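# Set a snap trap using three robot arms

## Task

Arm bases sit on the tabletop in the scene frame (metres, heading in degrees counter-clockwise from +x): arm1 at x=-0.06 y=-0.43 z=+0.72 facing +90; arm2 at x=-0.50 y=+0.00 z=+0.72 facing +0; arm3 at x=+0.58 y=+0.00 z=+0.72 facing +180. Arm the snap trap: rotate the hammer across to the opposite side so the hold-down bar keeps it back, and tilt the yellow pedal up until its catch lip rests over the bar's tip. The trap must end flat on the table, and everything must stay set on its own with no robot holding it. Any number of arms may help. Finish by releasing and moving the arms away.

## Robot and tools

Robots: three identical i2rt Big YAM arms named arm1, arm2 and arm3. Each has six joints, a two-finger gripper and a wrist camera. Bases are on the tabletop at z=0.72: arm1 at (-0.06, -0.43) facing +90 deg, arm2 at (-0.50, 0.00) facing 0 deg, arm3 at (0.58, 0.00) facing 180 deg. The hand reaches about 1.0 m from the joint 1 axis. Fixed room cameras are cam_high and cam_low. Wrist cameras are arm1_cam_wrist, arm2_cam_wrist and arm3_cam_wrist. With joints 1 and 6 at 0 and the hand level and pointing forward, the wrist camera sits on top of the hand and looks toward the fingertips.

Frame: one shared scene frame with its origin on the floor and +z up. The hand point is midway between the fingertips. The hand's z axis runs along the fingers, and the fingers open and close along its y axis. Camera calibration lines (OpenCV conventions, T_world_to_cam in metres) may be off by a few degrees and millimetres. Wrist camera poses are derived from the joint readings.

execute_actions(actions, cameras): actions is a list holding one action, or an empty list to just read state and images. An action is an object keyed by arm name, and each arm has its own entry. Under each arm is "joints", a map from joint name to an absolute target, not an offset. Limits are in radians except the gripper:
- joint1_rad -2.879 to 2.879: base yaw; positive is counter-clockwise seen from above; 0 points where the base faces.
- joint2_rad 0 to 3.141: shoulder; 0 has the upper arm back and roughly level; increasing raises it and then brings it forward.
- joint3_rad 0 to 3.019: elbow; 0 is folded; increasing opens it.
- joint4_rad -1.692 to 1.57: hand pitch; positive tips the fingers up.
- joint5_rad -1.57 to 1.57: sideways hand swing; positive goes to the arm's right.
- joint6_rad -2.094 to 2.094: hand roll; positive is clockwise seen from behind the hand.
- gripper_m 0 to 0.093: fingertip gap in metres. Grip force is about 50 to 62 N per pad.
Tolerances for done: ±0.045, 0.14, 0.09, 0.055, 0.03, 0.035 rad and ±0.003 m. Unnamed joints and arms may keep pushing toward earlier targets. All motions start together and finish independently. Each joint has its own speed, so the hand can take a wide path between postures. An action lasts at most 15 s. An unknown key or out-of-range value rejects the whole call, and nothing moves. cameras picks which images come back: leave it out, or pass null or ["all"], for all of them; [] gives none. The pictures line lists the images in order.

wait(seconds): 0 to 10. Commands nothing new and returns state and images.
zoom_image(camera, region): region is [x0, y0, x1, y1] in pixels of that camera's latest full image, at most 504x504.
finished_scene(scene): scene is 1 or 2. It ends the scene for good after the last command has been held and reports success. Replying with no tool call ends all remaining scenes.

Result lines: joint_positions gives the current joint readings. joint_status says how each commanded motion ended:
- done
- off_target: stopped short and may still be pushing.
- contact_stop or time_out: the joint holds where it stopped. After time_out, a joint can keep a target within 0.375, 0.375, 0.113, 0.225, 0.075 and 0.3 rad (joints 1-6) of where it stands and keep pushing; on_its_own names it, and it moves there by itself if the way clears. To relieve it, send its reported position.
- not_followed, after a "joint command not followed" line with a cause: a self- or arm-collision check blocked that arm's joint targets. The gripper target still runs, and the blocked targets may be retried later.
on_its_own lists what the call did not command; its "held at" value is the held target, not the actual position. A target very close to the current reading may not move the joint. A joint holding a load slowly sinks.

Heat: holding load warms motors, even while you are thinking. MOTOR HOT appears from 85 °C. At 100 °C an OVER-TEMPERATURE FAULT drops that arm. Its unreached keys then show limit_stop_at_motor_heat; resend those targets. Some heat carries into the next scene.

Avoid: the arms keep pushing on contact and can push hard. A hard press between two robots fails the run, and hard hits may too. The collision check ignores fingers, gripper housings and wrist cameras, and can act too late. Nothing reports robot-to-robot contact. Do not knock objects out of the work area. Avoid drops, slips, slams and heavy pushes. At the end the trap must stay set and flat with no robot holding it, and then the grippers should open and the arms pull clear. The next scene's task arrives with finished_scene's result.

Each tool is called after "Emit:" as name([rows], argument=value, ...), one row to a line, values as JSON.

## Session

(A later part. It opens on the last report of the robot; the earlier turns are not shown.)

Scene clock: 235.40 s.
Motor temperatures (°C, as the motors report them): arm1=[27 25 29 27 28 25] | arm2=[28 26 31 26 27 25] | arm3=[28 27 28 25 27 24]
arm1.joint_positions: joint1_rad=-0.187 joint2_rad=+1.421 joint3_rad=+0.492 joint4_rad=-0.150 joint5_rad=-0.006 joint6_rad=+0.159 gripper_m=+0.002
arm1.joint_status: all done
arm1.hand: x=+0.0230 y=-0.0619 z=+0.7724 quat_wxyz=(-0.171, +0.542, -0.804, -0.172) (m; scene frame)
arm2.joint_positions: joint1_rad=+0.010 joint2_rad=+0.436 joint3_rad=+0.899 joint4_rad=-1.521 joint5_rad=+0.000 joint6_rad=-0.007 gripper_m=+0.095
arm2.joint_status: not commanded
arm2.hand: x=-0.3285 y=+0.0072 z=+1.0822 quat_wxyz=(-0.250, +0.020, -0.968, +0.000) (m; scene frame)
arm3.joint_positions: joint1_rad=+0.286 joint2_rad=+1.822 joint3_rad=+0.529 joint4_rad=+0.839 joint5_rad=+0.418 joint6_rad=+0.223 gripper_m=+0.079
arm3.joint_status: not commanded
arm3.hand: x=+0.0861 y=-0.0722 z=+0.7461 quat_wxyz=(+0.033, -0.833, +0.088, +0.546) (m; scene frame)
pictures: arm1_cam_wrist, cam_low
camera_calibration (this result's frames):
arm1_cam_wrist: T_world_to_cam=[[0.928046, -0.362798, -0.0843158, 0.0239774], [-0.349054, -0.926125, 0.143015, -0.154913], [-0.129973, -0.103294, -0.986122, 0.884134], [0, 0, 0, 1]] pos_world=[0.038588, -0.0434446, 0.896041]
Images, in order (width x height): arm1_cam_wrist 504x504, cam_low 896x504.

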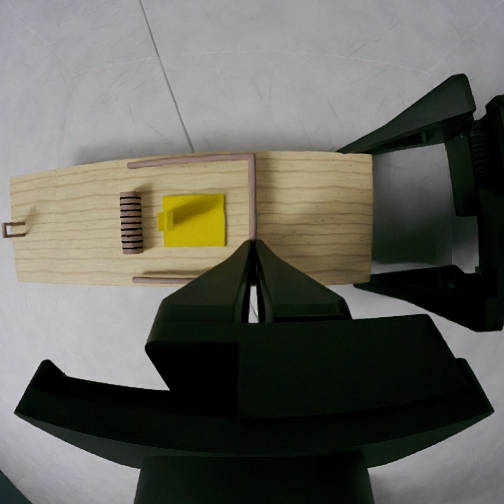

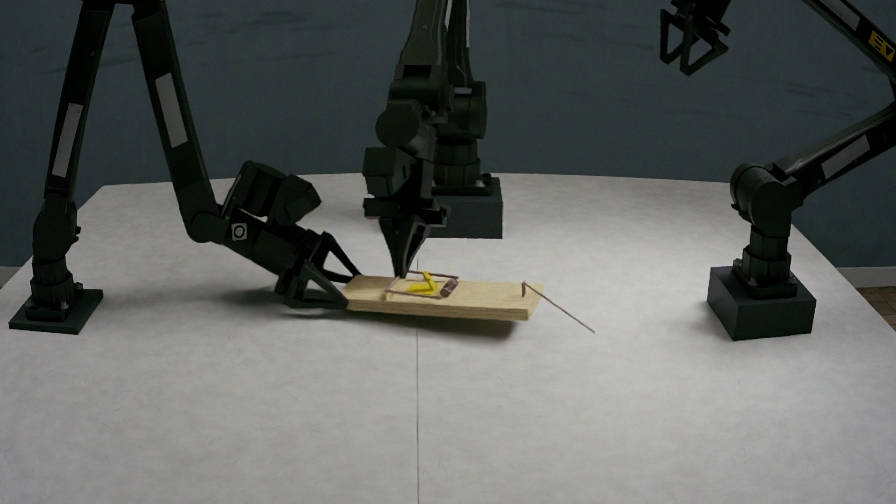

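Emit:
execute_actions([
  {"arm1":{"joints":{"joint1_rad":-0.20,"joint2_rad":1.53,"joint3_rad":0.495,"joint4_rad":0.0}},"arm2":{"joints":{"joint1_rad":0.2,"joint2_rad":1.3,"joint3_rad":0.3,"joint4_rad":0.6,"joint5_rad":0.45,"joint6_rad":0.25}}},
])

Scene clock: 246.57 s.
Motor temperatures (°C, as the motors report them): arm1=[27 26 29 27 28 25] | arm2=[28 26 31 26 27 25] | arm3=[28 27 28 25 28 24]
arm1.joint_positions: joint1_rad=-0.193 joint2_rad=+1.519 joint3_rad=+0.492 joint4_rad=-0.029 joint5_rad=-0.003 joint6_rad=+0.164 gripper_m=+0.002
arm1.joint_status: all done
arm1.hand: x=+0.0279 y=-0.0512 z=+0.7513 quat_wxyz=(-0.180, +0.536, -0.805, -0.178) (m; scene frame)
arm2.joint_positions: joint1_rad=+0.197 joint2_rad=+1.291 joint3_rad=+0.291 joint4_rad=+0.583 joint5_rad=+0.446 joint6_rad=+0.234 gripper_m=+0.095
arm2.joint_status: all done
arm2.hand: x=-0.0944 y=+0.0142 z=+0.8712 quat_wxyz=(-0.558, -0.125, -0.818, +0.065) (m; scene frame)
arm3.joint_positions: joint1_rad=+0.282 joint2_rad=+1.841 joint3_rad=+0.524 joint4_rad=+0.831 joint5_rad=+0.441 joint6_rad=+0.223 gripper_m=+0.079
arm3.joint_status: not commanded
arm3.hand: x=+0.0915 y=-0.0649 z=+0.7344 quat_wxyz=(+0.049, -0.839, +0.092, +0.534) (m; scene frame)
pictures: arm1_cam_wrist, arm2_cam_wrist, arm3_cam_wrist, cam_high, cam_low
camera_calibration (this result's frames):
arm1_cam_wrist: T_world_to_cam=[[0.924368, -0.371302, -0.0876277, 0.0236377], [-0.360189, -0.925091, 0.12029, -0.122832], [-0.125728, -0.07963, -0.988864, 0.868219], [0, 0, 0, 1]] pos_world=[0.0430664, -0.0357178, 0.875397]
arm2_cam_wrist: T_world_to_cam=[[-0.27871, -0.959112, -0.0492332, 0.0294007], [-0.798703, 0.259953, -0.542677, 0.402672], [0.533287, -0.111927, -0.838497, 0.908914], [0, 0, 0, 1]] pos_world=[-0.154903, 0.0252547, 0.982091]
arm3_cam_wrist: T_world_to_cam=[[0.216379, 0.976274, -0.0083596, 0.0487421], [0.853322, -0.193275, -0.484237, 0.273982], [-0.474364, 0.0976455, -0.874897, 0.815649], [0, 0, 0, 1]] pos_world=[0.142572, -0.0742761, 0.846689]
Images, in order (width x height): arm1_cam_wrist 504x504, arm2_cam_wrist 504x504, arm3_cam_wrist 504x504, cam_high 896x504, cam_low 896x504.

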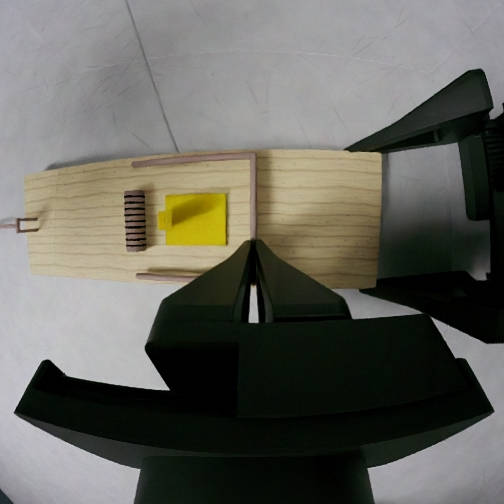

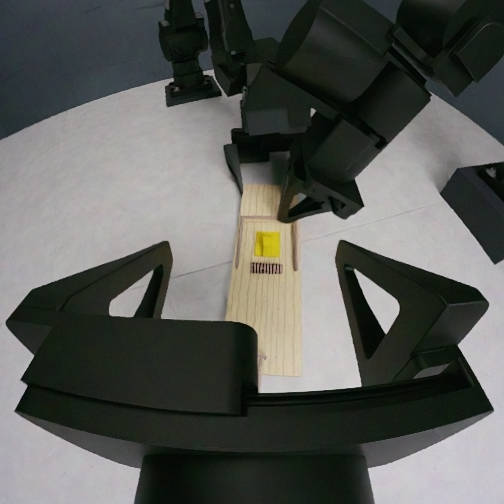

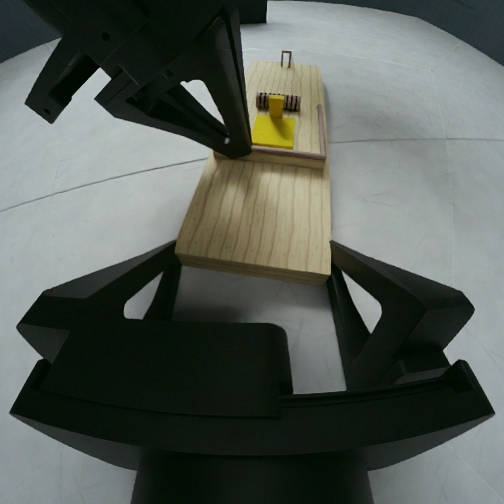

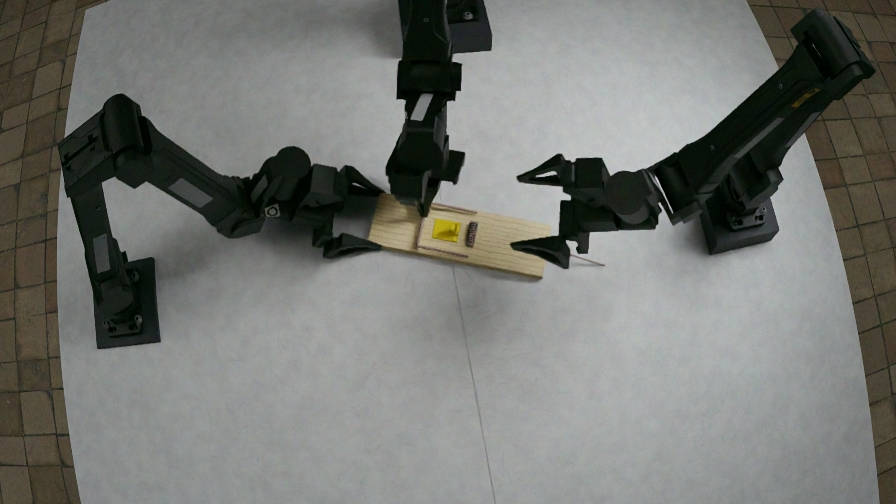

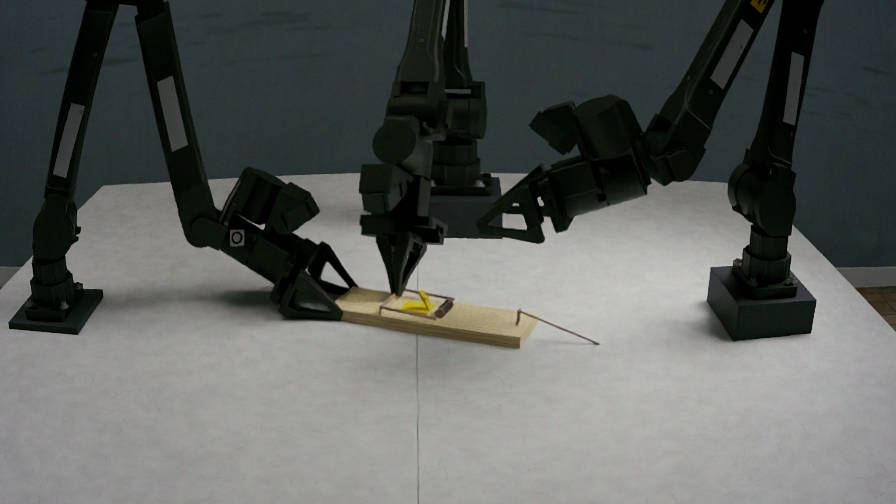

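Emit:
execute_actions([
  {"arm2":{"joints":{"joint1_rad":0.325,"joint2_rad":1.6,"joint3_rad":0.26,"joint4_rad":1.29,"joint5_rad":0.63,"joint6_rad":0.34}}},
], cameras=[])

Emit:
execute_actions([
  {"arm2":{"joints":{"joint2_rad":1.98}}},
], cameras=["arm2_cam_wrist","cam_low","cam_high"])

Scene clock: 265.20 s.
Motor temperatures (°C, as the motors report them): arm1=[27 26 28 27 28 25] | arm2=[28 27 30 26 27 25] | arm3=[28 27 28 25 28 24]
arm1.joint_positions: joint1_rad=-0.193 joint2_rad=+1.519 joint3_rad=+0.492 joint4_rad=-0.029 joint5_rad=-0.003 joint6_rad=+0.164 gripper_m=+0.002
arm1.joint_status: not commanded
arm1.hand: x=+0.0279 y=-0.0512 z=+0.7513 quat_wxyz=(-0.180, +0.536, -0.805, -0.178) (m; scene frame)
arm2.joint_positions: joint1_rad=+0.324 joint2_rad=+1.591 joint3_rad=+0.263 joint4_rad=+1.274 joint5_rad=+0.626 joint6_rad=+0.324 gripper_m=+0.095
arm2.joint_status: all done
arm2.hand: x=-0.0864 y=+0.0420 z=+0.8971 quat_wxyz=(-0.690, -0.202, -0.696, -0.001) (m; scene frame)
arm3.joint_positions: joint1_rad=+0.282 joint2_rad=+1.841 joint3_rad=+0.524 joint4_rad=+0.831 joint5_rad=+0.441 joint6_rad=+0.223 gripper_m=+0.079
arm3.joint_status: not commanded
arm3.hand: x=+0.0915 y=-0.0649 z=+0.7344 quat_wxyz=(+0.049, -0.839, +0.092, +0.534) (m; scene frame)
pictures: none
No camera images: the call's "cameras" was empty. Leave "cameras" out to get every camera's image.

Scene clock: 266.23 s.
Motor temperatures (°C, as the motors report them): arm1=[27 26 28 27 28 25] | arm2=[28 27 30 26 27 25] | arm3=[28 27 28 25 28 24]
arm1.joint_positions: joint1_rad=-0.193 joint2_rad=+1.519 joint3_rad=+0.492 joint4_rad=-0.029 joint5_rad=-0.003 joint6_rad=+0.164 gripper_m=+0.002
arm1.joint_status: not commanded
arm1.hand: x=+0.0279 y=-0.0512 z=+0.7513 quat_wxyz=(-0.180, +0.536, -0.805, -0.178) (m; scene frame)
arm2.joint_positions: joint1_rad=+0.324 joint2_rad=+1.968 joint3_rad=+0.263 joint4_rad=+1.279 joint5_rad=+0.626 joint6_rad=+0.324 gripper_m=+0.095
arm2.joint_status: all done
arm2.hand: x=-0.1140 y=+0.0314 z=+0.7587 quat_wxyz=(-0.569, -0.156, -0.803, +0.079) (m; scene frame)
arm3.joint_positions: joint1_rad=+0.282 joint2_rad=+1.841 joint3_rad=+0.524 joint4_rad=+0.831 joint5_rad=+0.441 joint6_rad=+0.223 gripper_m=+0.079
arm3.joint_status: not commanded
arm3.hand: x=+0.0915 y=-0.0649 z=+0.7344 quat_wxyz=(+0.049, -0.839, +0.092, +0.534) (m; scene frame)
pictures: arm2_cam_wrist, cam_high, cam_low
camera_calibration (this result's frames):
arm2_cam_wrist: T_world_to_cam=[[-0.341441, -0.937517, -0.066936, 0.0404991], [-0.759004, 0.31703, -0.568687, 0.343921], [0.554374, -0.143368, -0.819826, 0.816166], [0, 0, 0, 1]] pos_world=[-0.177596, 0.0459477, 0.867409]
Images, in order (width x height): arm2_cam_wrist 504x504, cam_high 896x504, cam_low 896x504.

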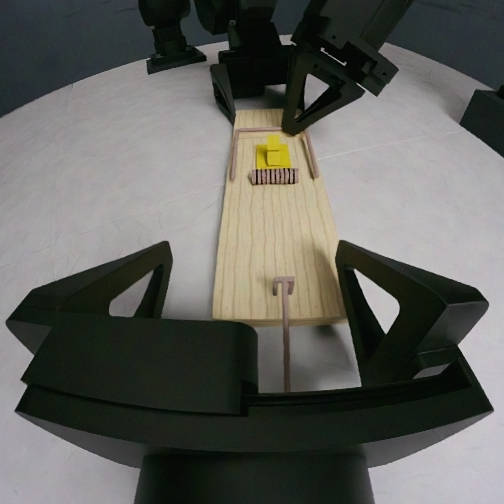

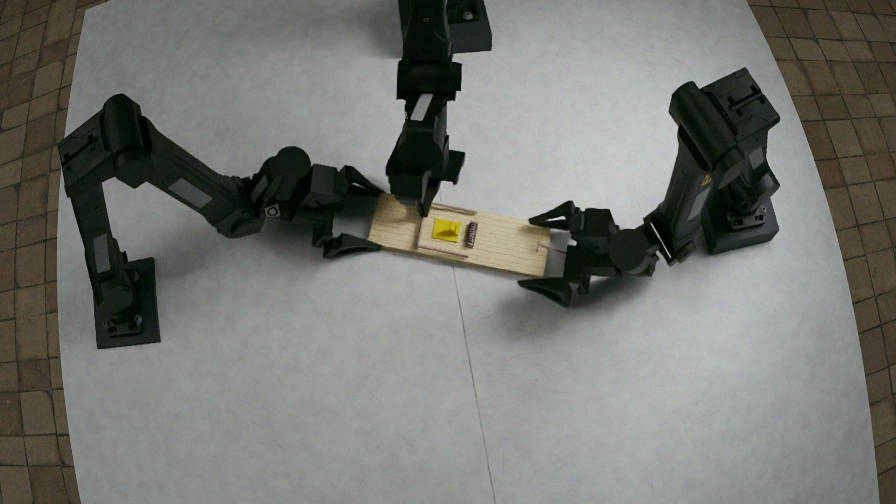

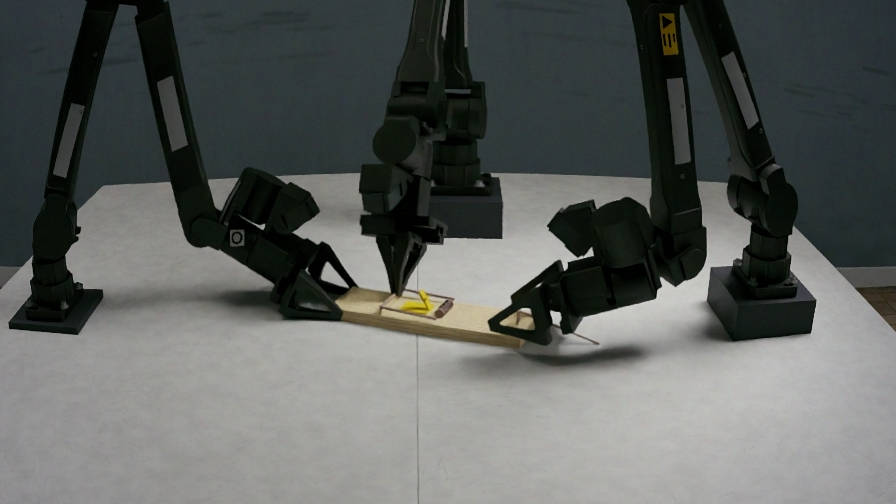

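Emit:
execute_actions([
  {"arm2":{"joints":{"joint1_rad":0.28}}},
], cameras=[])

Emit:
execute_actions([
  {"arm2":{"joints":{"joint2_rad":2.02,"joint4_rad":1.2}}},
], cameras=["arm2_cam_wrist","cam_low","cam_high"])

Scene clock: 273.30 s.
Motor temperatures (°C, as the motors report them): arm1=[27 26 28 27 28 25] | arm2=[28 27 29 26 27 25] | arm3=[28 28 28 25 28 24]
arm1.joint_positions: joint1_rad=-0.193 joint2_rad=+1.519 joint3_rad=+0.492 joint4_rad=-0.029 joint5_rad=-0.003 joint6_rad=+0.164 gripper_m=+0.002
arm1.joint_status: not commanded
arm1.hand: x=+0.0279 y=-0.0512 z=+0.7513 quat_wxyz=(-0.180, +0.536, -0.805, -0.178) (m; scene frame)
arm2.joint_positions: joint1_rad=+0.284 joint2_rad=+1.968 joint3_rad=+0.263 joint4_rad=+1.279 joint5_rad=+0.627 joint6_rad=+0.324 gripper_m=+0.095
arm2.joint_status: all done
arm2.hand: x=-0.1131 y=+0.0160 z=+0.7588 quat_wxyz=(-0.568, -0.172, -0.800, +0.090) (m; scene frame)
arm3.joint_positions: joint1_rad=+0.282 joint2_rad=+1.841 joint3_rad=+0.524 joint4_rad=+0.831 joint5_rad=+0.441 joint6_rad=+0.223 gripper_m=+0.079
arm3.joint_status: not commanded
arm3.hand: x=+0.0915 y=-0.0649 z=+0.7344 quat_wxyz=(+0.049, -0.839, +0.092, +0.534) (m; scene frame)
pictures: none
No camera images: the call's "cameras" was empty. Leave "cameras" out to get every camera's image.

Scene clock: 274.00 s.
Motor temperatures (°C, as the motors report them): arm1=[27 26 28 27 28 25] | arm2=[28 27 29 26 27 25] | arm3=[28 28 28 25 28 24]
arm1.joint_positions: joint1_rad=-0.193 joint2_rad=+1.519 joint3_rad=+0.492 joint4_rad=-0.029 joint5_rad=-0.003 joint6_rad=+0.164 gripper_m=+0.002
arm1.joint_status: not commanded
arm1.hand: x=+0.0279 y=-0.0512 z=+0.7513 quat_wxyz=(-0.180, +0.536, -0.805, -0.178) (m; scene frame)
arm2.joint_positions: joint1_rad=+0.284 joint2_rad=+2.004 joint3_rad=+0.263 joint4_rad=+1.212 joint5_rad=+0.627 joint6_rad=+0.324 gripper_m=+0.095
arm2.joint_status: all done
arm2.hand: x=-0.1248 y=+0.0121 z=+0.7341 quat_wxyz=(-0.531, -0.159, -0.825, +0.111) (m; scene frame)
arm3.joint_positions: joint1_rad=+0.282 joint2_rad=+1.841 joint3_rad=+0.524 joint4_rad=+0.831 joint5_rad=+0.441 joint6_rad=+0.223 gripper_m=+0.079
arm3.joint_status: not commanded
arm3.hand: x=+0.0915 y=-0.0649 z=+0.7344 quat_wxyz=(+0.049, -0.839, +0.092, +0.534) (m; scene frame)
pictures: arm2_cam_wrist, cam_high, cam_low
camera_calibration (this result's frames):
arm2_cam_wrist: T_world_to_cam=[[-0.382856, -0.923807, -0.00127166, -0.0364419], [-0.797465, 0.33119, -0.504343, 0.27565], [0.466337, -0.192077, -0.863502, 0.820875], [0, 0, 0, 1]] pos_world=[-0.176935, 0.0327132, 0.847803]
Images, in order (width x height): arm2_cam_wrist 504x504, cam_high 896x504, cam_low 896x504.

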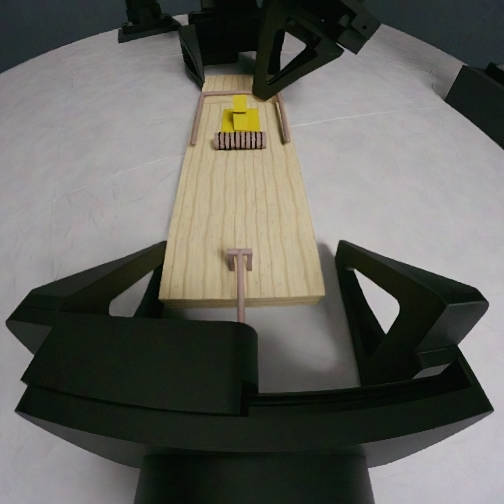

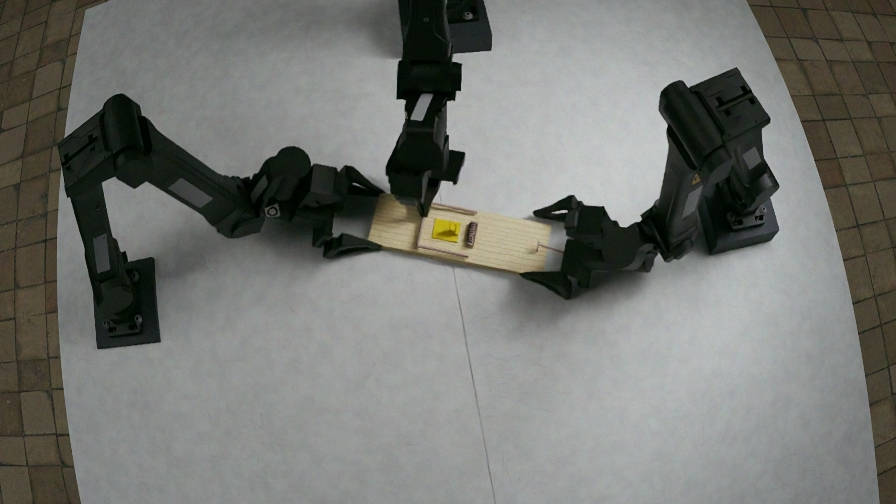

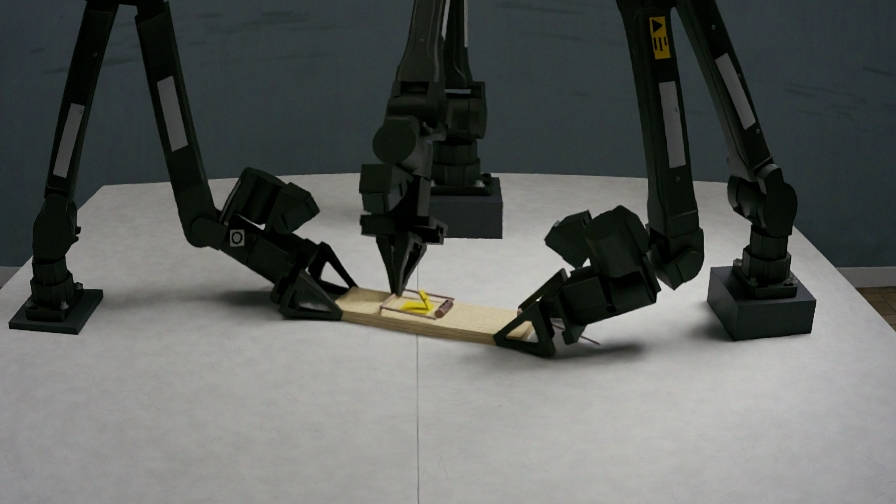

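Emit:
execute_actions([
  {"arm2":{"joints":{"joint1_rad":0.305,"gripper_m":0.055}}},
], cameras=[])

Emit:
execute_actions([
  {"arm1":{"joints":{"joint1_rad":-0.172,"joint2_rad":1.385,"joint3_rad":0.54,"joint4_rad":-0.14,"joint6_rad":0.19}},"arm2":{"joints":{"joint2_rad":2.05,"joint4_rad":1.17}},"arm3":{"joints":{"joint2_rad":1.89,"joint3_rad":0.51,"joint4_rad":0.79}}},
], cameras=["arm2_cam_wrist","cam_low","cam_high"])

Scene clock: 287.57 s.
Motor temperatures (°C, as the motors report them): arm1=[27 26 28 27 28 25] | arm2=[28 27 29 26 27 25] | arm3=[28 28 28 25 28 24]
arm1.joint_positions: joint1_rad=-0.193 joint2_rad=+1.520 joint3_rad=+0.492 joint4_rad=-0.012 joint5_rad=-0.008 joint6_rad=+0.179 gripper_m=+0.002
arm1.joint_status: not commanded
arm1.hand: x=+0.0279 y=-0.0478 z=+0.7527 quat_wxyz=(-0.183, +0.530, -0.807, -0.186) (m; scene frame)
arm2.joint_positions: joint1_rad=+0.305 joint2_rad=+2.003 joint3_rad=+0.274 joint4_rad=+1.214 joint5_rad=+0.610 joint6_rad=+0.319 gripper_m=+0.080
arm2.joint_status: gripper_m off_target (ended at +0.080, target +0.055); the others done
arm2.hand: x=-0.1192 y=+0.0245 z=+0.7350 quat_wxyz=(-0.535, -0.146, -0.826, +0.097) (m; scene frame)
arm3.joint_positions: joint1_rad=+0.281 joint2_rad=+1.841 joint3_rad=+0.524 joint4_rad=+0.831 joint5_rad=+0.453 joint6_rad=+0.247 gripper_m=+0.079
arm3.joint_status: not commanded
arm3.hand: x=+0.0917 y=-0.0624 z=+0.7348 quat_wxyz=(+0.048, -0.837, +0.106, +0.535) (m; scene frame)
pictures: none
No camera images: the call's "cameras" was empty. Leave "cameras" out to get every camera's image.

Scene clock: 288.40 s.
Motor temperatures (°C, as the motors report them): arm1=[27 26 28 27 28 25] | arm2=[28 27 29 26 27 25] | arm3=[28 28 28 25 28 24]
arm1.joint_positions: joint1_rad=-0.170 joint2_rad=+1.417 joint3_rad=+0.507 joint4_rad=-0.115 joint5_rad=-0.006 joint6_rad=+0.199 gripper_m=+0.002
arm1.joint_status: all done
arm1.hand: x=+0.0200 y=-0.0453 z=+0.7834 quat_wxyz=(-0.185, +0.530, -0.805, -0.195) (m; scene frame)
arm2.joint_positions: joint1_rad=+0.305 joint2_rad=+2.004 joint3_rad=+0.273 joint4_rad=+1.211 joint5_rad=+0.614 joint6_rad=+0.316 gripper_m=+0.080
arm2.joint_status: all done
arm2.hand: x=-0.1200 y=+0.0236 z=+0.7345 quat_wxyz=(-0.534, -0.145, -0.827, +0.100) (m; scene frame)
arm3.joint_positions: joint1_rad=+0.281 joint2_rad=+1.844 joint3_rad=+0.526 joint4_rad=+0.828 joint5_rad=+0.450 joint6_rad=+0.254 gripper_m=+0.079
arm3.joint_status: all done
arm3.hand: x=+0.0915 y=-0.0629 z=+0.7335 quat_wxyz=(+0.046, -0.838, +0.107, +0.534) (m; scene frame)
pictures: arm2_cam_wrist, cam_high, cam_low
camera_calibration (this result's frames):
arm2_cam_wrist: T_world_to_cam=[[-0.350134, -0.936686, -0.00501884, -0.0170364], [-0.80652, 0.304195, -0.506942, 0.277303], [0.476373, -0.17345, -0.861965, 0.820814], [0, 0, 0, 1]] pos_world=[-0.173327, 0.0420583, 0.848004]
Images, in order (width x height): arm2_cam_wrist 504x504, cam_high 896x504, cam_low 896x504.

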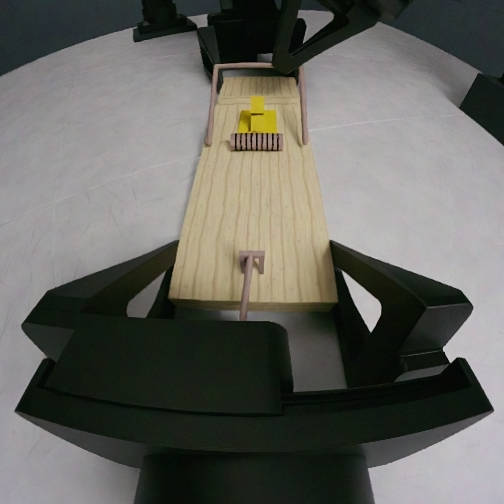

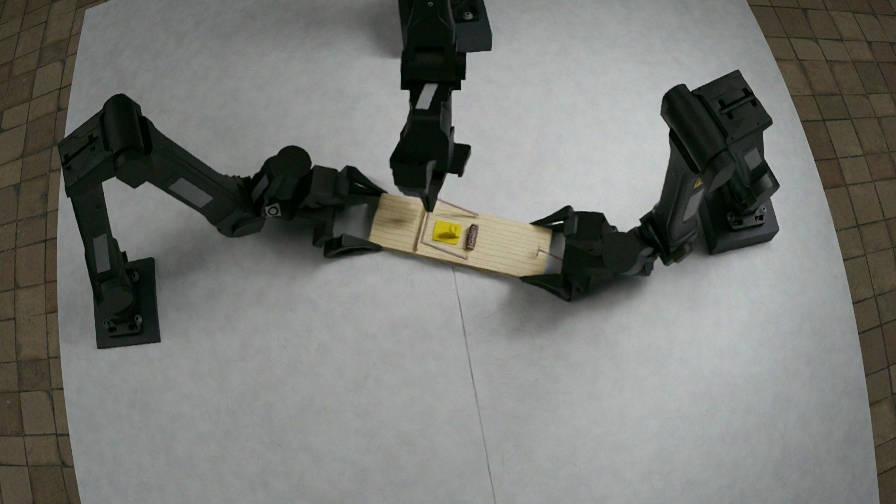

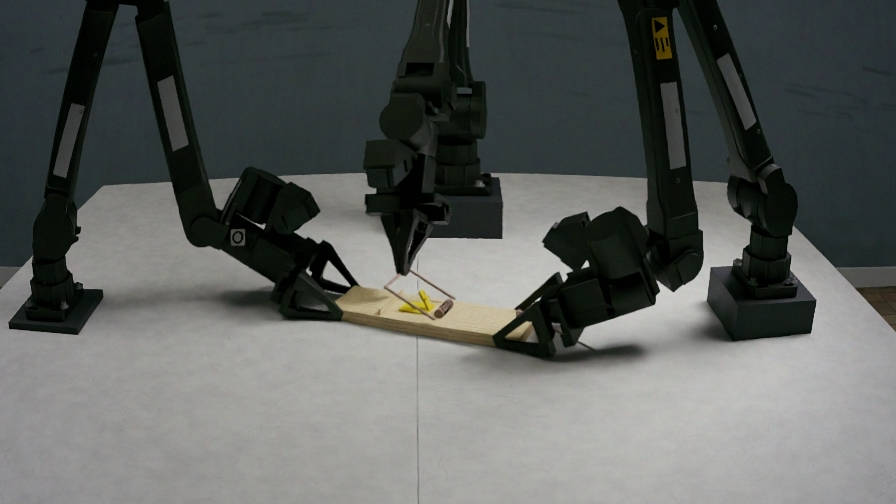

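Emit:
execute_actions([
  {"arm1":{"joints":{"joint1_rad":-0.10,"joint2_rad":1.34,"joint3_rad":0.585,"joint4_rad":-0.23,"joint6_rad":0.27}}},
], cameras=["cam_low"])

Emit:
execute_actions([
  {"arm1":{"joints":{"joint1_rad":-0.005,"joint2_rad":1.36,"joint3_rad":0.62,"joint4_rad":-0.28,"joint6_rad":0.37}}},
], cameras=["arm2_cam_wrist","cam_low","cam_high"])

Scene clock: 297.27 s.
Motor temperatures (°C, as the motors report them): arm1=[27 26 29 27 28 25] | arm2=[28 27 28 26 28 25] | arm3=[28 27 28 25 28 24]
arm1.joint_positions: joint1_rad=-0.128 joint2_rad=+1.377 joint3_rad=+0.539 joint4_rad=-0.206 joint5_rad=+0.016 joint6_rad=+0.262 gripper_m=+0.002
arm1.joint_status: all done
arm1.hand: x=+0.0081 y=-0.0412 z=+0.7987 quat_wxyz=(-0.176, +0.520, -0.814, -0.190) (m; scene frame)
arm2.joint_positions: joint1_rad=+0.306 joint2_rad=+2.004 joint3_rad=+0.268 joint4_rad=+1.211 joint5_rad=+0.615 joint6_rad=+0.316 gripper_m=+0.080
arm2.joint_status: not commanded
arm2.hand: x=-0.1223 y=+0.0230 z=+0.7339 quat_wxyz=(-0.532, -0.144, -0.828, +0.101) (m; scene frame)
arm3.joint_positions: joint1_rad=+0.281 joint2_rad=+1.847 joint3_rad=+0.532 joint4_rad=+0.828 joint5_rad=+0.450 joint6_rad=+0.254 gripper_m=+0.079
arm3.joint_status: not commanded
arm3.hand: x=+0.0891 y=-0.0636 z=+0.7338 quat_wxyz=(+0.045, -0.837, +0.108, +0.535) (m; scene frame)
pictures: cam_low
Images, in order (width x height): cam_low 896x504.

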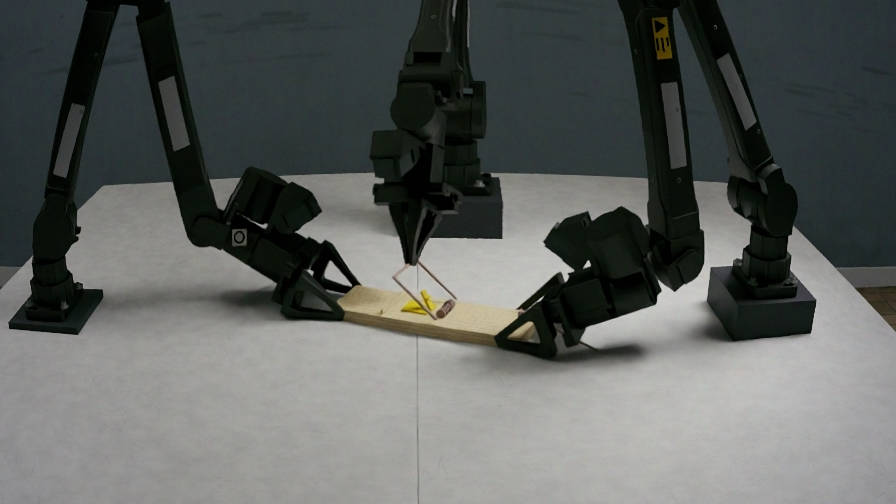

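Scene clock: 299.10 s.
Motor temperatures (°C, as the motors report them): arm1=[27 26 30 27 28 25] | arm2=[28 27 28 26 28 25] | arm3=[28 27 28 25 28 24]
arm1.joint_positions: joint1_rad=-0.078 joint2_rad=+1.372 joint3_rad=+0.570 joint4_rad=-0.267 joint5_rad=+0.054 joint6_rad=+0.341 gripper_m=+0.002
arm1.joint_status: joint1_rad time_out (moved +0.050 of +0.123); the others done
arm1.on_its_own: joint1_rad reads -0.078 and still pushes toward -0.005 since a time_out
arm1.hand: x=-0.0046 y=-0.0366 z=+0.8053 quat_wxyz=(-0.170, +0.506, -0.826, -0.181) (m; scene frame)
arm2.joint_positions: joint1_rad=+0.313 joint2_rad=+2.004 joint3_rad=+0.262 joint4_rad=+1.209 joint5_rad=+0.617 joint6_rad=+0.323 gripper_m=+0.080
arm2.joint_status: not commanded
arm2.hand: x=-0.1254 y=+0.0243 z=+0.7329 quat_wxyz=(-0.530, -0.143, -0.830, +0.100) (m; scene frame)
arm3.joint_positions: joint1_rad=+0.280 joint2_rad=+1.854 joint3_rad=+0.542 joint4_rad=+0.828 joint5_rad=+0.453 joint6_rad=+0.254 gripper_m=+0.079
arm3.joint_status: not commanded
arm3.hand: x=+0.0854 y=-0.0636 z=+0.7338 quat_wxyz=(+0.046, -0.836, +0.109, +0.536) (m; scene frame)
pictures: arm2_cam_wrist, cam_high, cam_low
camera_calibration (this result's frames):
arm2_cam_wrist: T_world_to_cam=[[-0.347739, -0.93759, -0.00167963, -0.0204304], [-0.812234, 0.30214, -0.498987, 0.265434], [0.468352, -0.172153, -0.866608, 0.824526], [0, 0, 0, 1]] pos_world=[-0.177679, 0.0425912, 0.846955]
Images, in order (width x height): arm2_cam_wrist 504x504, cam_high 896x504, cam_low 896x504.

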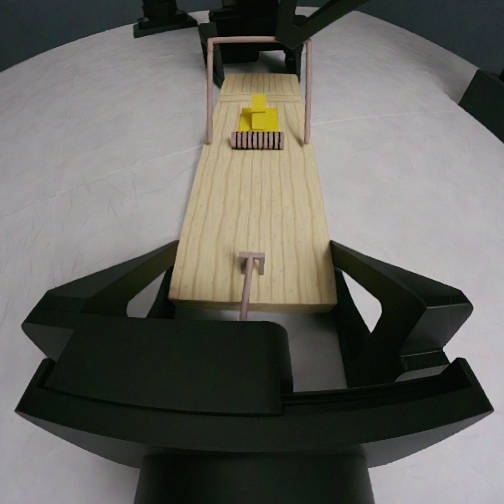

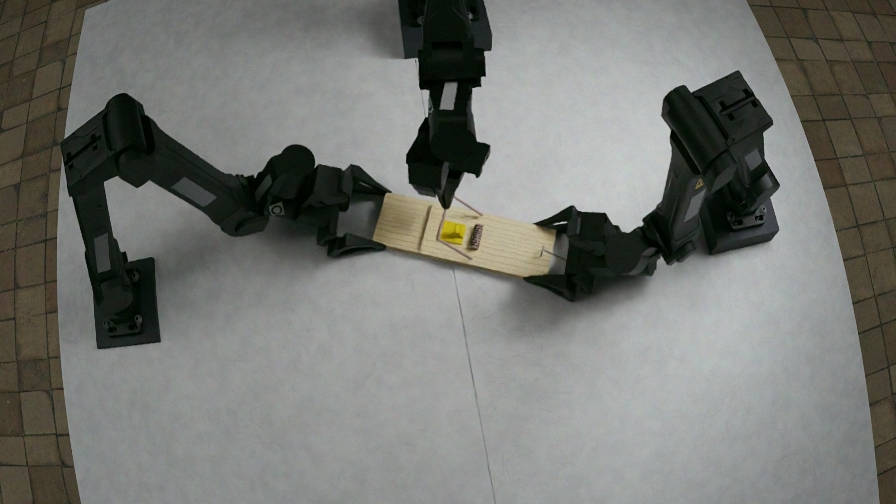

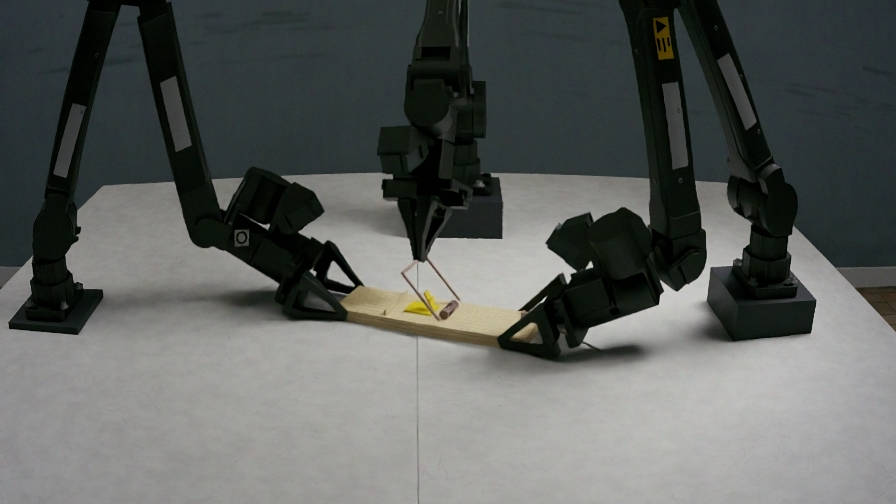

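Emit:
execute_actions([
  {"arm1":{"joints":{"joint1_rad":0.06,"joint2_rad":1.31,"joint3_rad":0.64,"joint4_rad":-0.28,"joint5_rad":-0.07,"joint6_rad":0.40}},"arm2":{"joints":{"joint3_rad":0.30}},"arm3":{"joints":{"joint3_rad":0.49}}},
], cameras=["arm2_cam_wrist","cam_low"])

Scene clock: 308.43 s.
Motor temperatures (°C, as the motors report them): arm1=[27 26 31 27 30 25] | arm2=[28 27 28 26 28 25] | arm3=[28 27 27 25 28 25]
arm1.joint_positions: joint1_rad=-0.006 joint2_rad=+1.339 joint3_rad=+0.590 joint4_rad=-0.273 joint5_rad=-0.010 joint6_rad=+0.394 gripper_m=+0.002
arm1.joint_status: joint1_rad time_out (moved +0.072 of +0.138); joint5_rad time_out (moved -0.064 of -0.124); the others done
arm1.on_its_own: joint1_rad reads -0.006 and still pushes toward +0.060 since a time_out; joint5_rad reads -0.010 and still pushes toward -0.070 since a time_out
arm1.hand: x=-0.0432 y=-0.0215 z=+0.8254 quat_wxyz=(-0.147, +0.517, -0.812, -0.228) (m; scene frame)
arm2.joint_positions: joint1_rad=+0.313 joint2_rad=+2.004 joint3_rad=+0.264 joint4_rad=+1.209 joint5_rad=+0.620 joint6_rad=+0.323 gripper_m=+0.080
arm2.joint_status: all done
arm2.hand: x=-0.1247 y=+0.0241 z=+0.7333 quat_wxyz=(-0.531, -0.145, -0.829, +0.101) (m; scene frame)
arm3.joint_positions: joint1_rad=+0.280 joint2_rad=+1.854 joint3_rad=+0.541 joint4_rad=+0.828 joint5_rad=+0.452 joint6_rad=+0.254 gripper_m=+0.079
arm3.joint_status: all done
arm3.hand: x=+0.0857 y=-0.0637 z=+0.7334 quat_wxyz=(+0.046, -0.836, +0.109, +0.536) (m; scene frame)
pictures: arm2_cam_wrist, cam_low
camera_calibration (this result's frames):
arm2_cam_wrist: T_world_to_cam=[[-0.350476, -0.936569, -0.00238747, -0.0201808], [-0.81006, 0.304412, -0.501135, 0.268094], [0.470074, -0.173702, -0.865366, 0.823804], [0, 0, 0, 1]] pos_world=[-0.177149, 0.0425843, 0.847196]
Images, in order (width x height): arm2_cam_wrist 504x504, cam_low 896x504.

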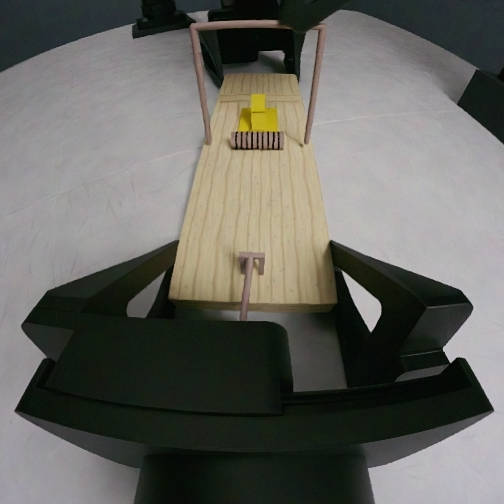

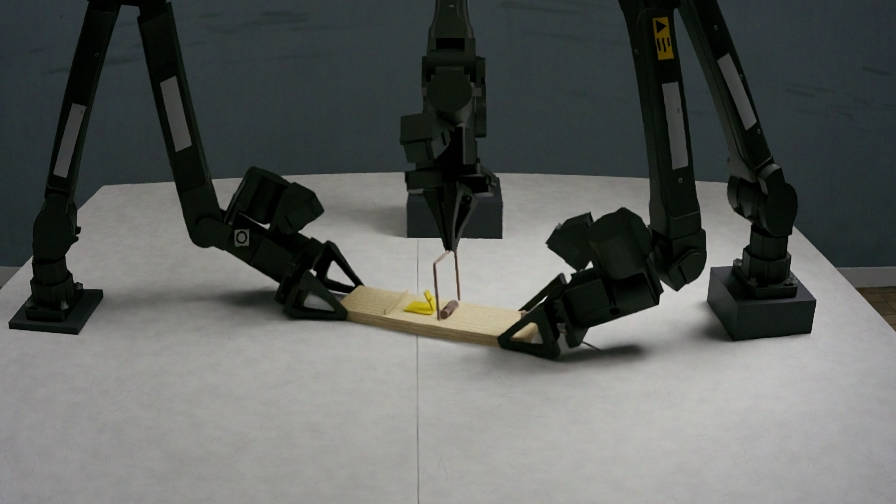

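Emit:
execute_actions([
  {"arm1":{"joints":{"joint1_rad":0.14,"joint2_rad":1.42,"joint3_rad":0.64,"joint4_rad":-0.26,"joint6_rad":0.47}}},
], cameras=["arm2_cam_wrist","cam_low"])

Scene clock: 318.53 s.
Motor temperatures (°C, as the motors report them): arm1=[27 26 31 27 32 25] | arm2=[28 27 28 26 28 25] | arm3=[28 27 27 25 28 25]
arm1.joint_positions: joint1_rad=+0.069 joint2_rad=+1.395 joint3_rad=+0.621 joint4_rad=-0.258 joint5_rad=-0.013 joint6_rad=+0.464 gripper_m=+0.002
arm1.joint_status: joint1_rad time_out (moved +0.076 of +0.146); the others done
arm1.on_its_own: joint1_rad reads +0.069 and still pushes toward +0.140 since a time_out; joint5_rad reads -0.013 and still pushes toward -0.070 since a time_out
arm1.hand: x=-0.0751 y=-0.0086 z=+0.8181 quat_wxyz=(-0.126, +0.520, -0.811, -0.235) (m; scene frame)
arm2.joint_positions: joint1_rad=+0.313 joint2_rad=+2.004 joint3_rad=+0.264 joint4_rad=+1.208 joint5_rad=+0.620 joint6_rad=+0.323 gripper_m=+0.080
arm2.joint_status: not commanded
arm2.hand: x=-0.1247 y=+0.0241 z=+0.7332 quat_wxyz=(-0.531, -0.145, -0.829, +0.101) (m; scene frame)
arm3.joint_positions: joint1_rad=+0.280 joint2_rad=+1.854 joint3_rad=+0.541 joint4_rad=+0.828 joint5_rad=+0.452 joint6_rad=+0.254 gripper_m=+0.079
arm3.joint_status: not commanded
arm3.hand: x=+0.0857 y=-0.0636 z=+0.7335 quat_wxyz=(+0.046, -0.836, +0.109, +0.536) (m; scene frame)
pictures: arm2_cam_wrist, cam_low
camera_calibration (this result's frames):
arm2_cam_wrist: T_world_to_cam=[[-0.350478, -0.936568, -0.00214386, -0.0203869], [-0.81024, 0.304351, -0.500881, 0.267824], [0.469762, -0.173811, -0.865514, 0.823832], [0, 0, 0, 1]] pos_world=[-0.177148, 0.0425846, 0.847142]
Images, in order (width x height): arm2_cam_wrist 504x504, cam_low 896x504.

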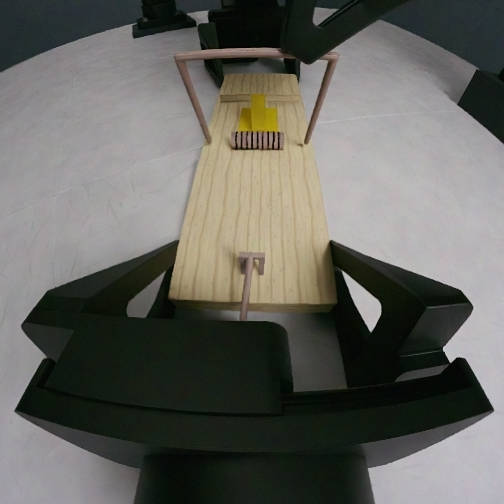

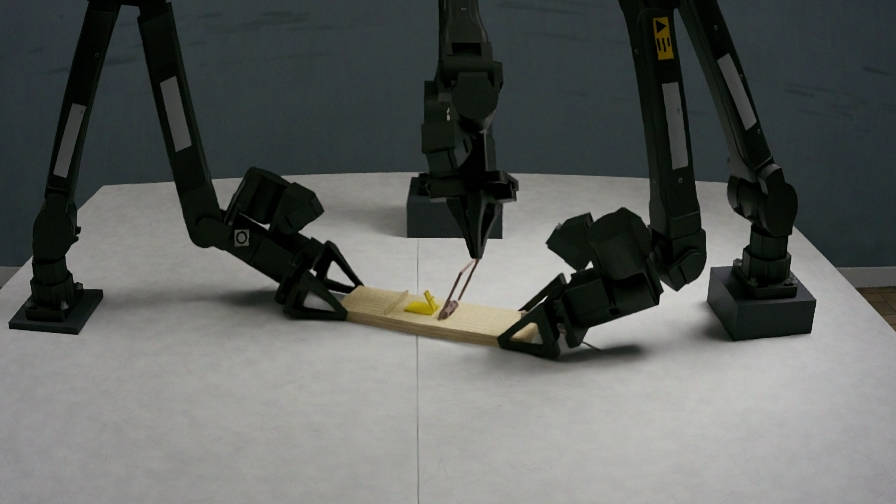

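Emit:
execute_actions([
  {"arm1":{"joints":{"joint1_rad":0.17,"joint2_rad":1.54,"joint3_rad":0.63,"joint4_rad":-0.18,"joint6_rad":0.52}}},
])

Scene clock: 326.17 s.
Motor temperatures (°C, as the motors report them): arm1=[27 26 31 27 33 25] | arm2=[28 27 28 26 28 25] | arm3=[28 27 27 25 28 25]
arm1.joint_positions: joint1_rad=+0.121 joint2_rad=+1.492 joint3_rad=+0.630 joint4_rad=-0.171 joint5_rad=-0.034 joint6_rad=+0.515 gripper_m=+0.002
arm1.joint_status: joint1_rad time_out (moved +0.052 of +0.101); the others done
arm1.on_its_own: joint1_rad reads +0.121 and still pushes toward +0.170 since a time_out; joint5_rad reads -0.034 and still pushes toward -0.070 since a time_out
arm1.hand: x=-0.1019 y=+0.0022 z=+0.7935 quat_wxyz=(-0.105, +0.523, -0.810, -0.245) (m; scene frame)
arm2.joint_positions: joint1_rad=+0.313 joint2_rad=+2.004 joint3_rad=+0.264 joint4_rad=+1.208 joint5_rad=+0.619 joint6_rad=+0.323 gripper_m=+0.080
arm2.joint_status: not commanded
arm2.hand: x=-0.1247 y=+0.0243 z=+0.7331 quat_wxyz=(-0.531, -0.144, -0.829, +0.101) (m; scene frame)
arm3.joint_positions: joint1_rad=+0.280 joint2_rad=+1.854 joint3_rad=+0.541 joint4_rad=+0.828 joint5_rad=+0.453 joint6_rad=+0.252 gripper_m=+0.079
arm3.joint_status: not commanded
arm3.hand: x=+0.0857 y=-0.0636 z=+0.7335 quat_wxyz=(+0.047, -0.836, +0.108, +0.536) (m; scene frame)
pictures: arm1_cam_wrist, arm2_cam_wrist, arm3_cam_wrist, cam_high, cam_low
camera_calibration (this result's frames):
arm1_cam_wrist: T_world_to_cam=[[0.895741, -0.343961, -0.281671, 0.318131], [-0.309731, -0.937327, 0.159637, -0.151309], [-0.318927, -0.0557516, -0.946138, 0.844239], [0, 0, 0, 1]] pos_world=[-0.0625776, 0.0146659, 0.91253]
arm2_cam_wrist: T_world_to_cam=[[-0.349559, -0.936911, -0.00259369, -0.0197487], [-0.810637, 0.303833, -0.500552, 0.267494], [0.469761, -0.17287, -0.865702, 0.823909], [0, 0, 0, 1]] pos_world=[-0.177103, 0.0426532, 0.847103]
arm3_cam_wrist: T_world_to_cam=[[0.240438, 0.970169, -0.0310171, 0.0628423], [0.844106, -0.224759, -0.486794, 0.279364], [-0.479244, 0.0908622, -0.872966, 0.810546], [0, 0, 0, 1]] pos_world=[0.137527, -0.071826, 0.845521]
Images, in order (width x height): arm1_cam_wrist 504x504, arm2_cam_wrist 504x504, arm3_cam_wrist 504x504, cam_high 896x504, cam_low 896x504.

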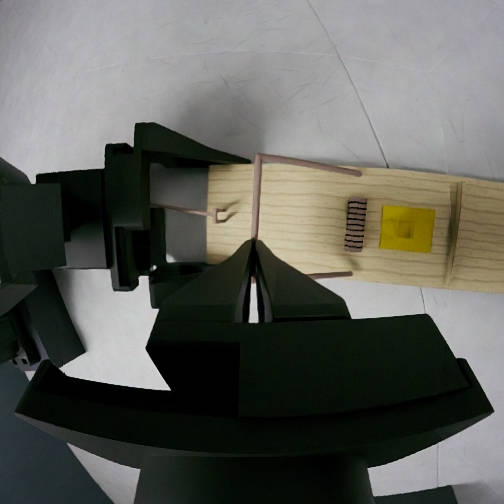

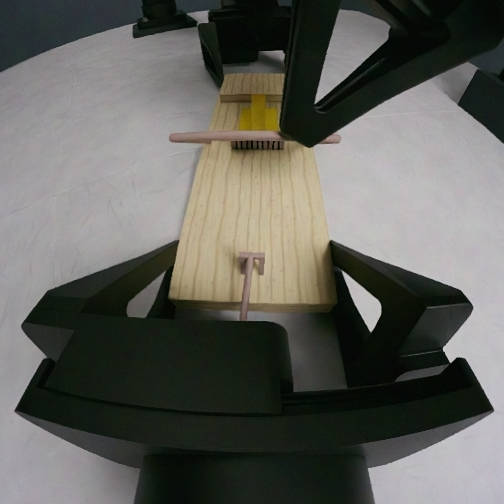

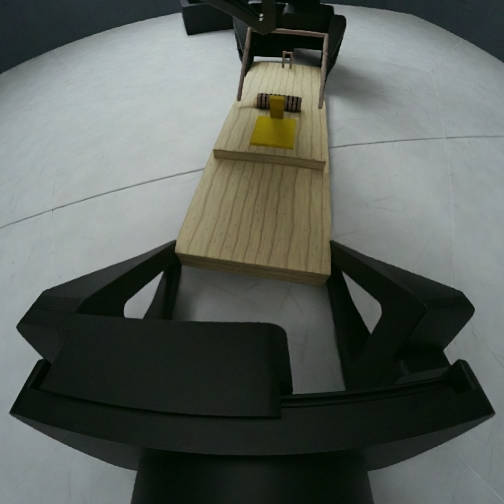

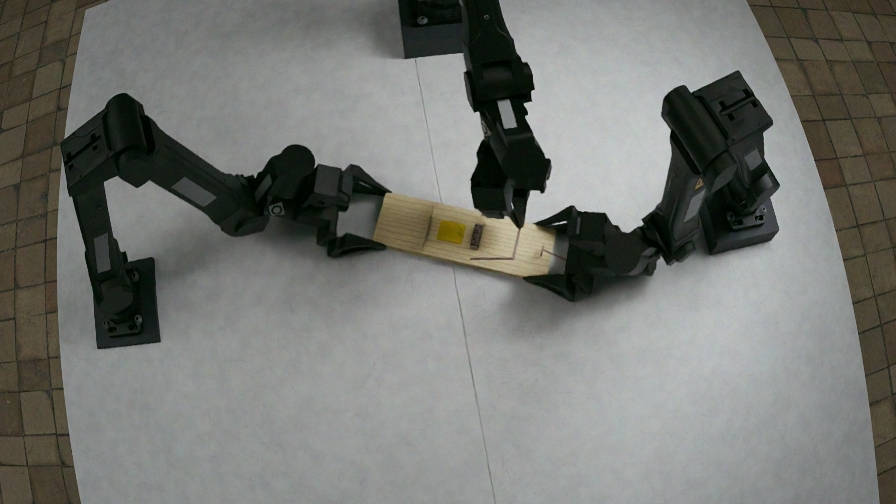

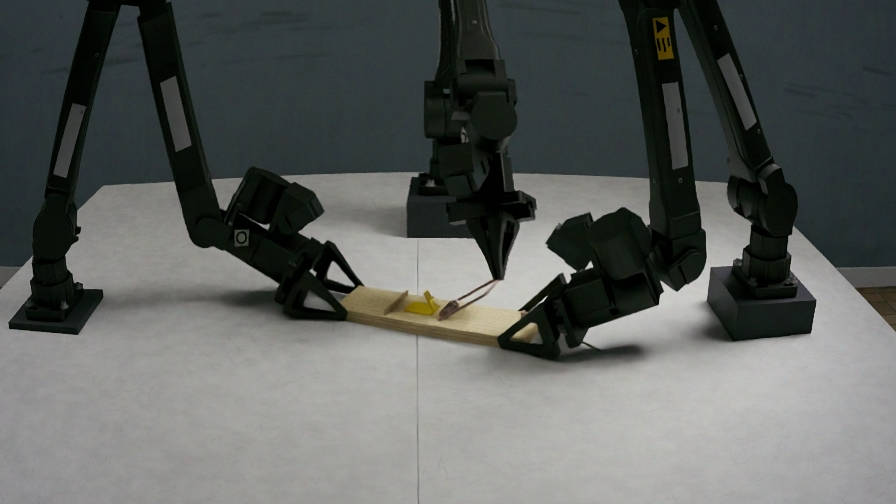

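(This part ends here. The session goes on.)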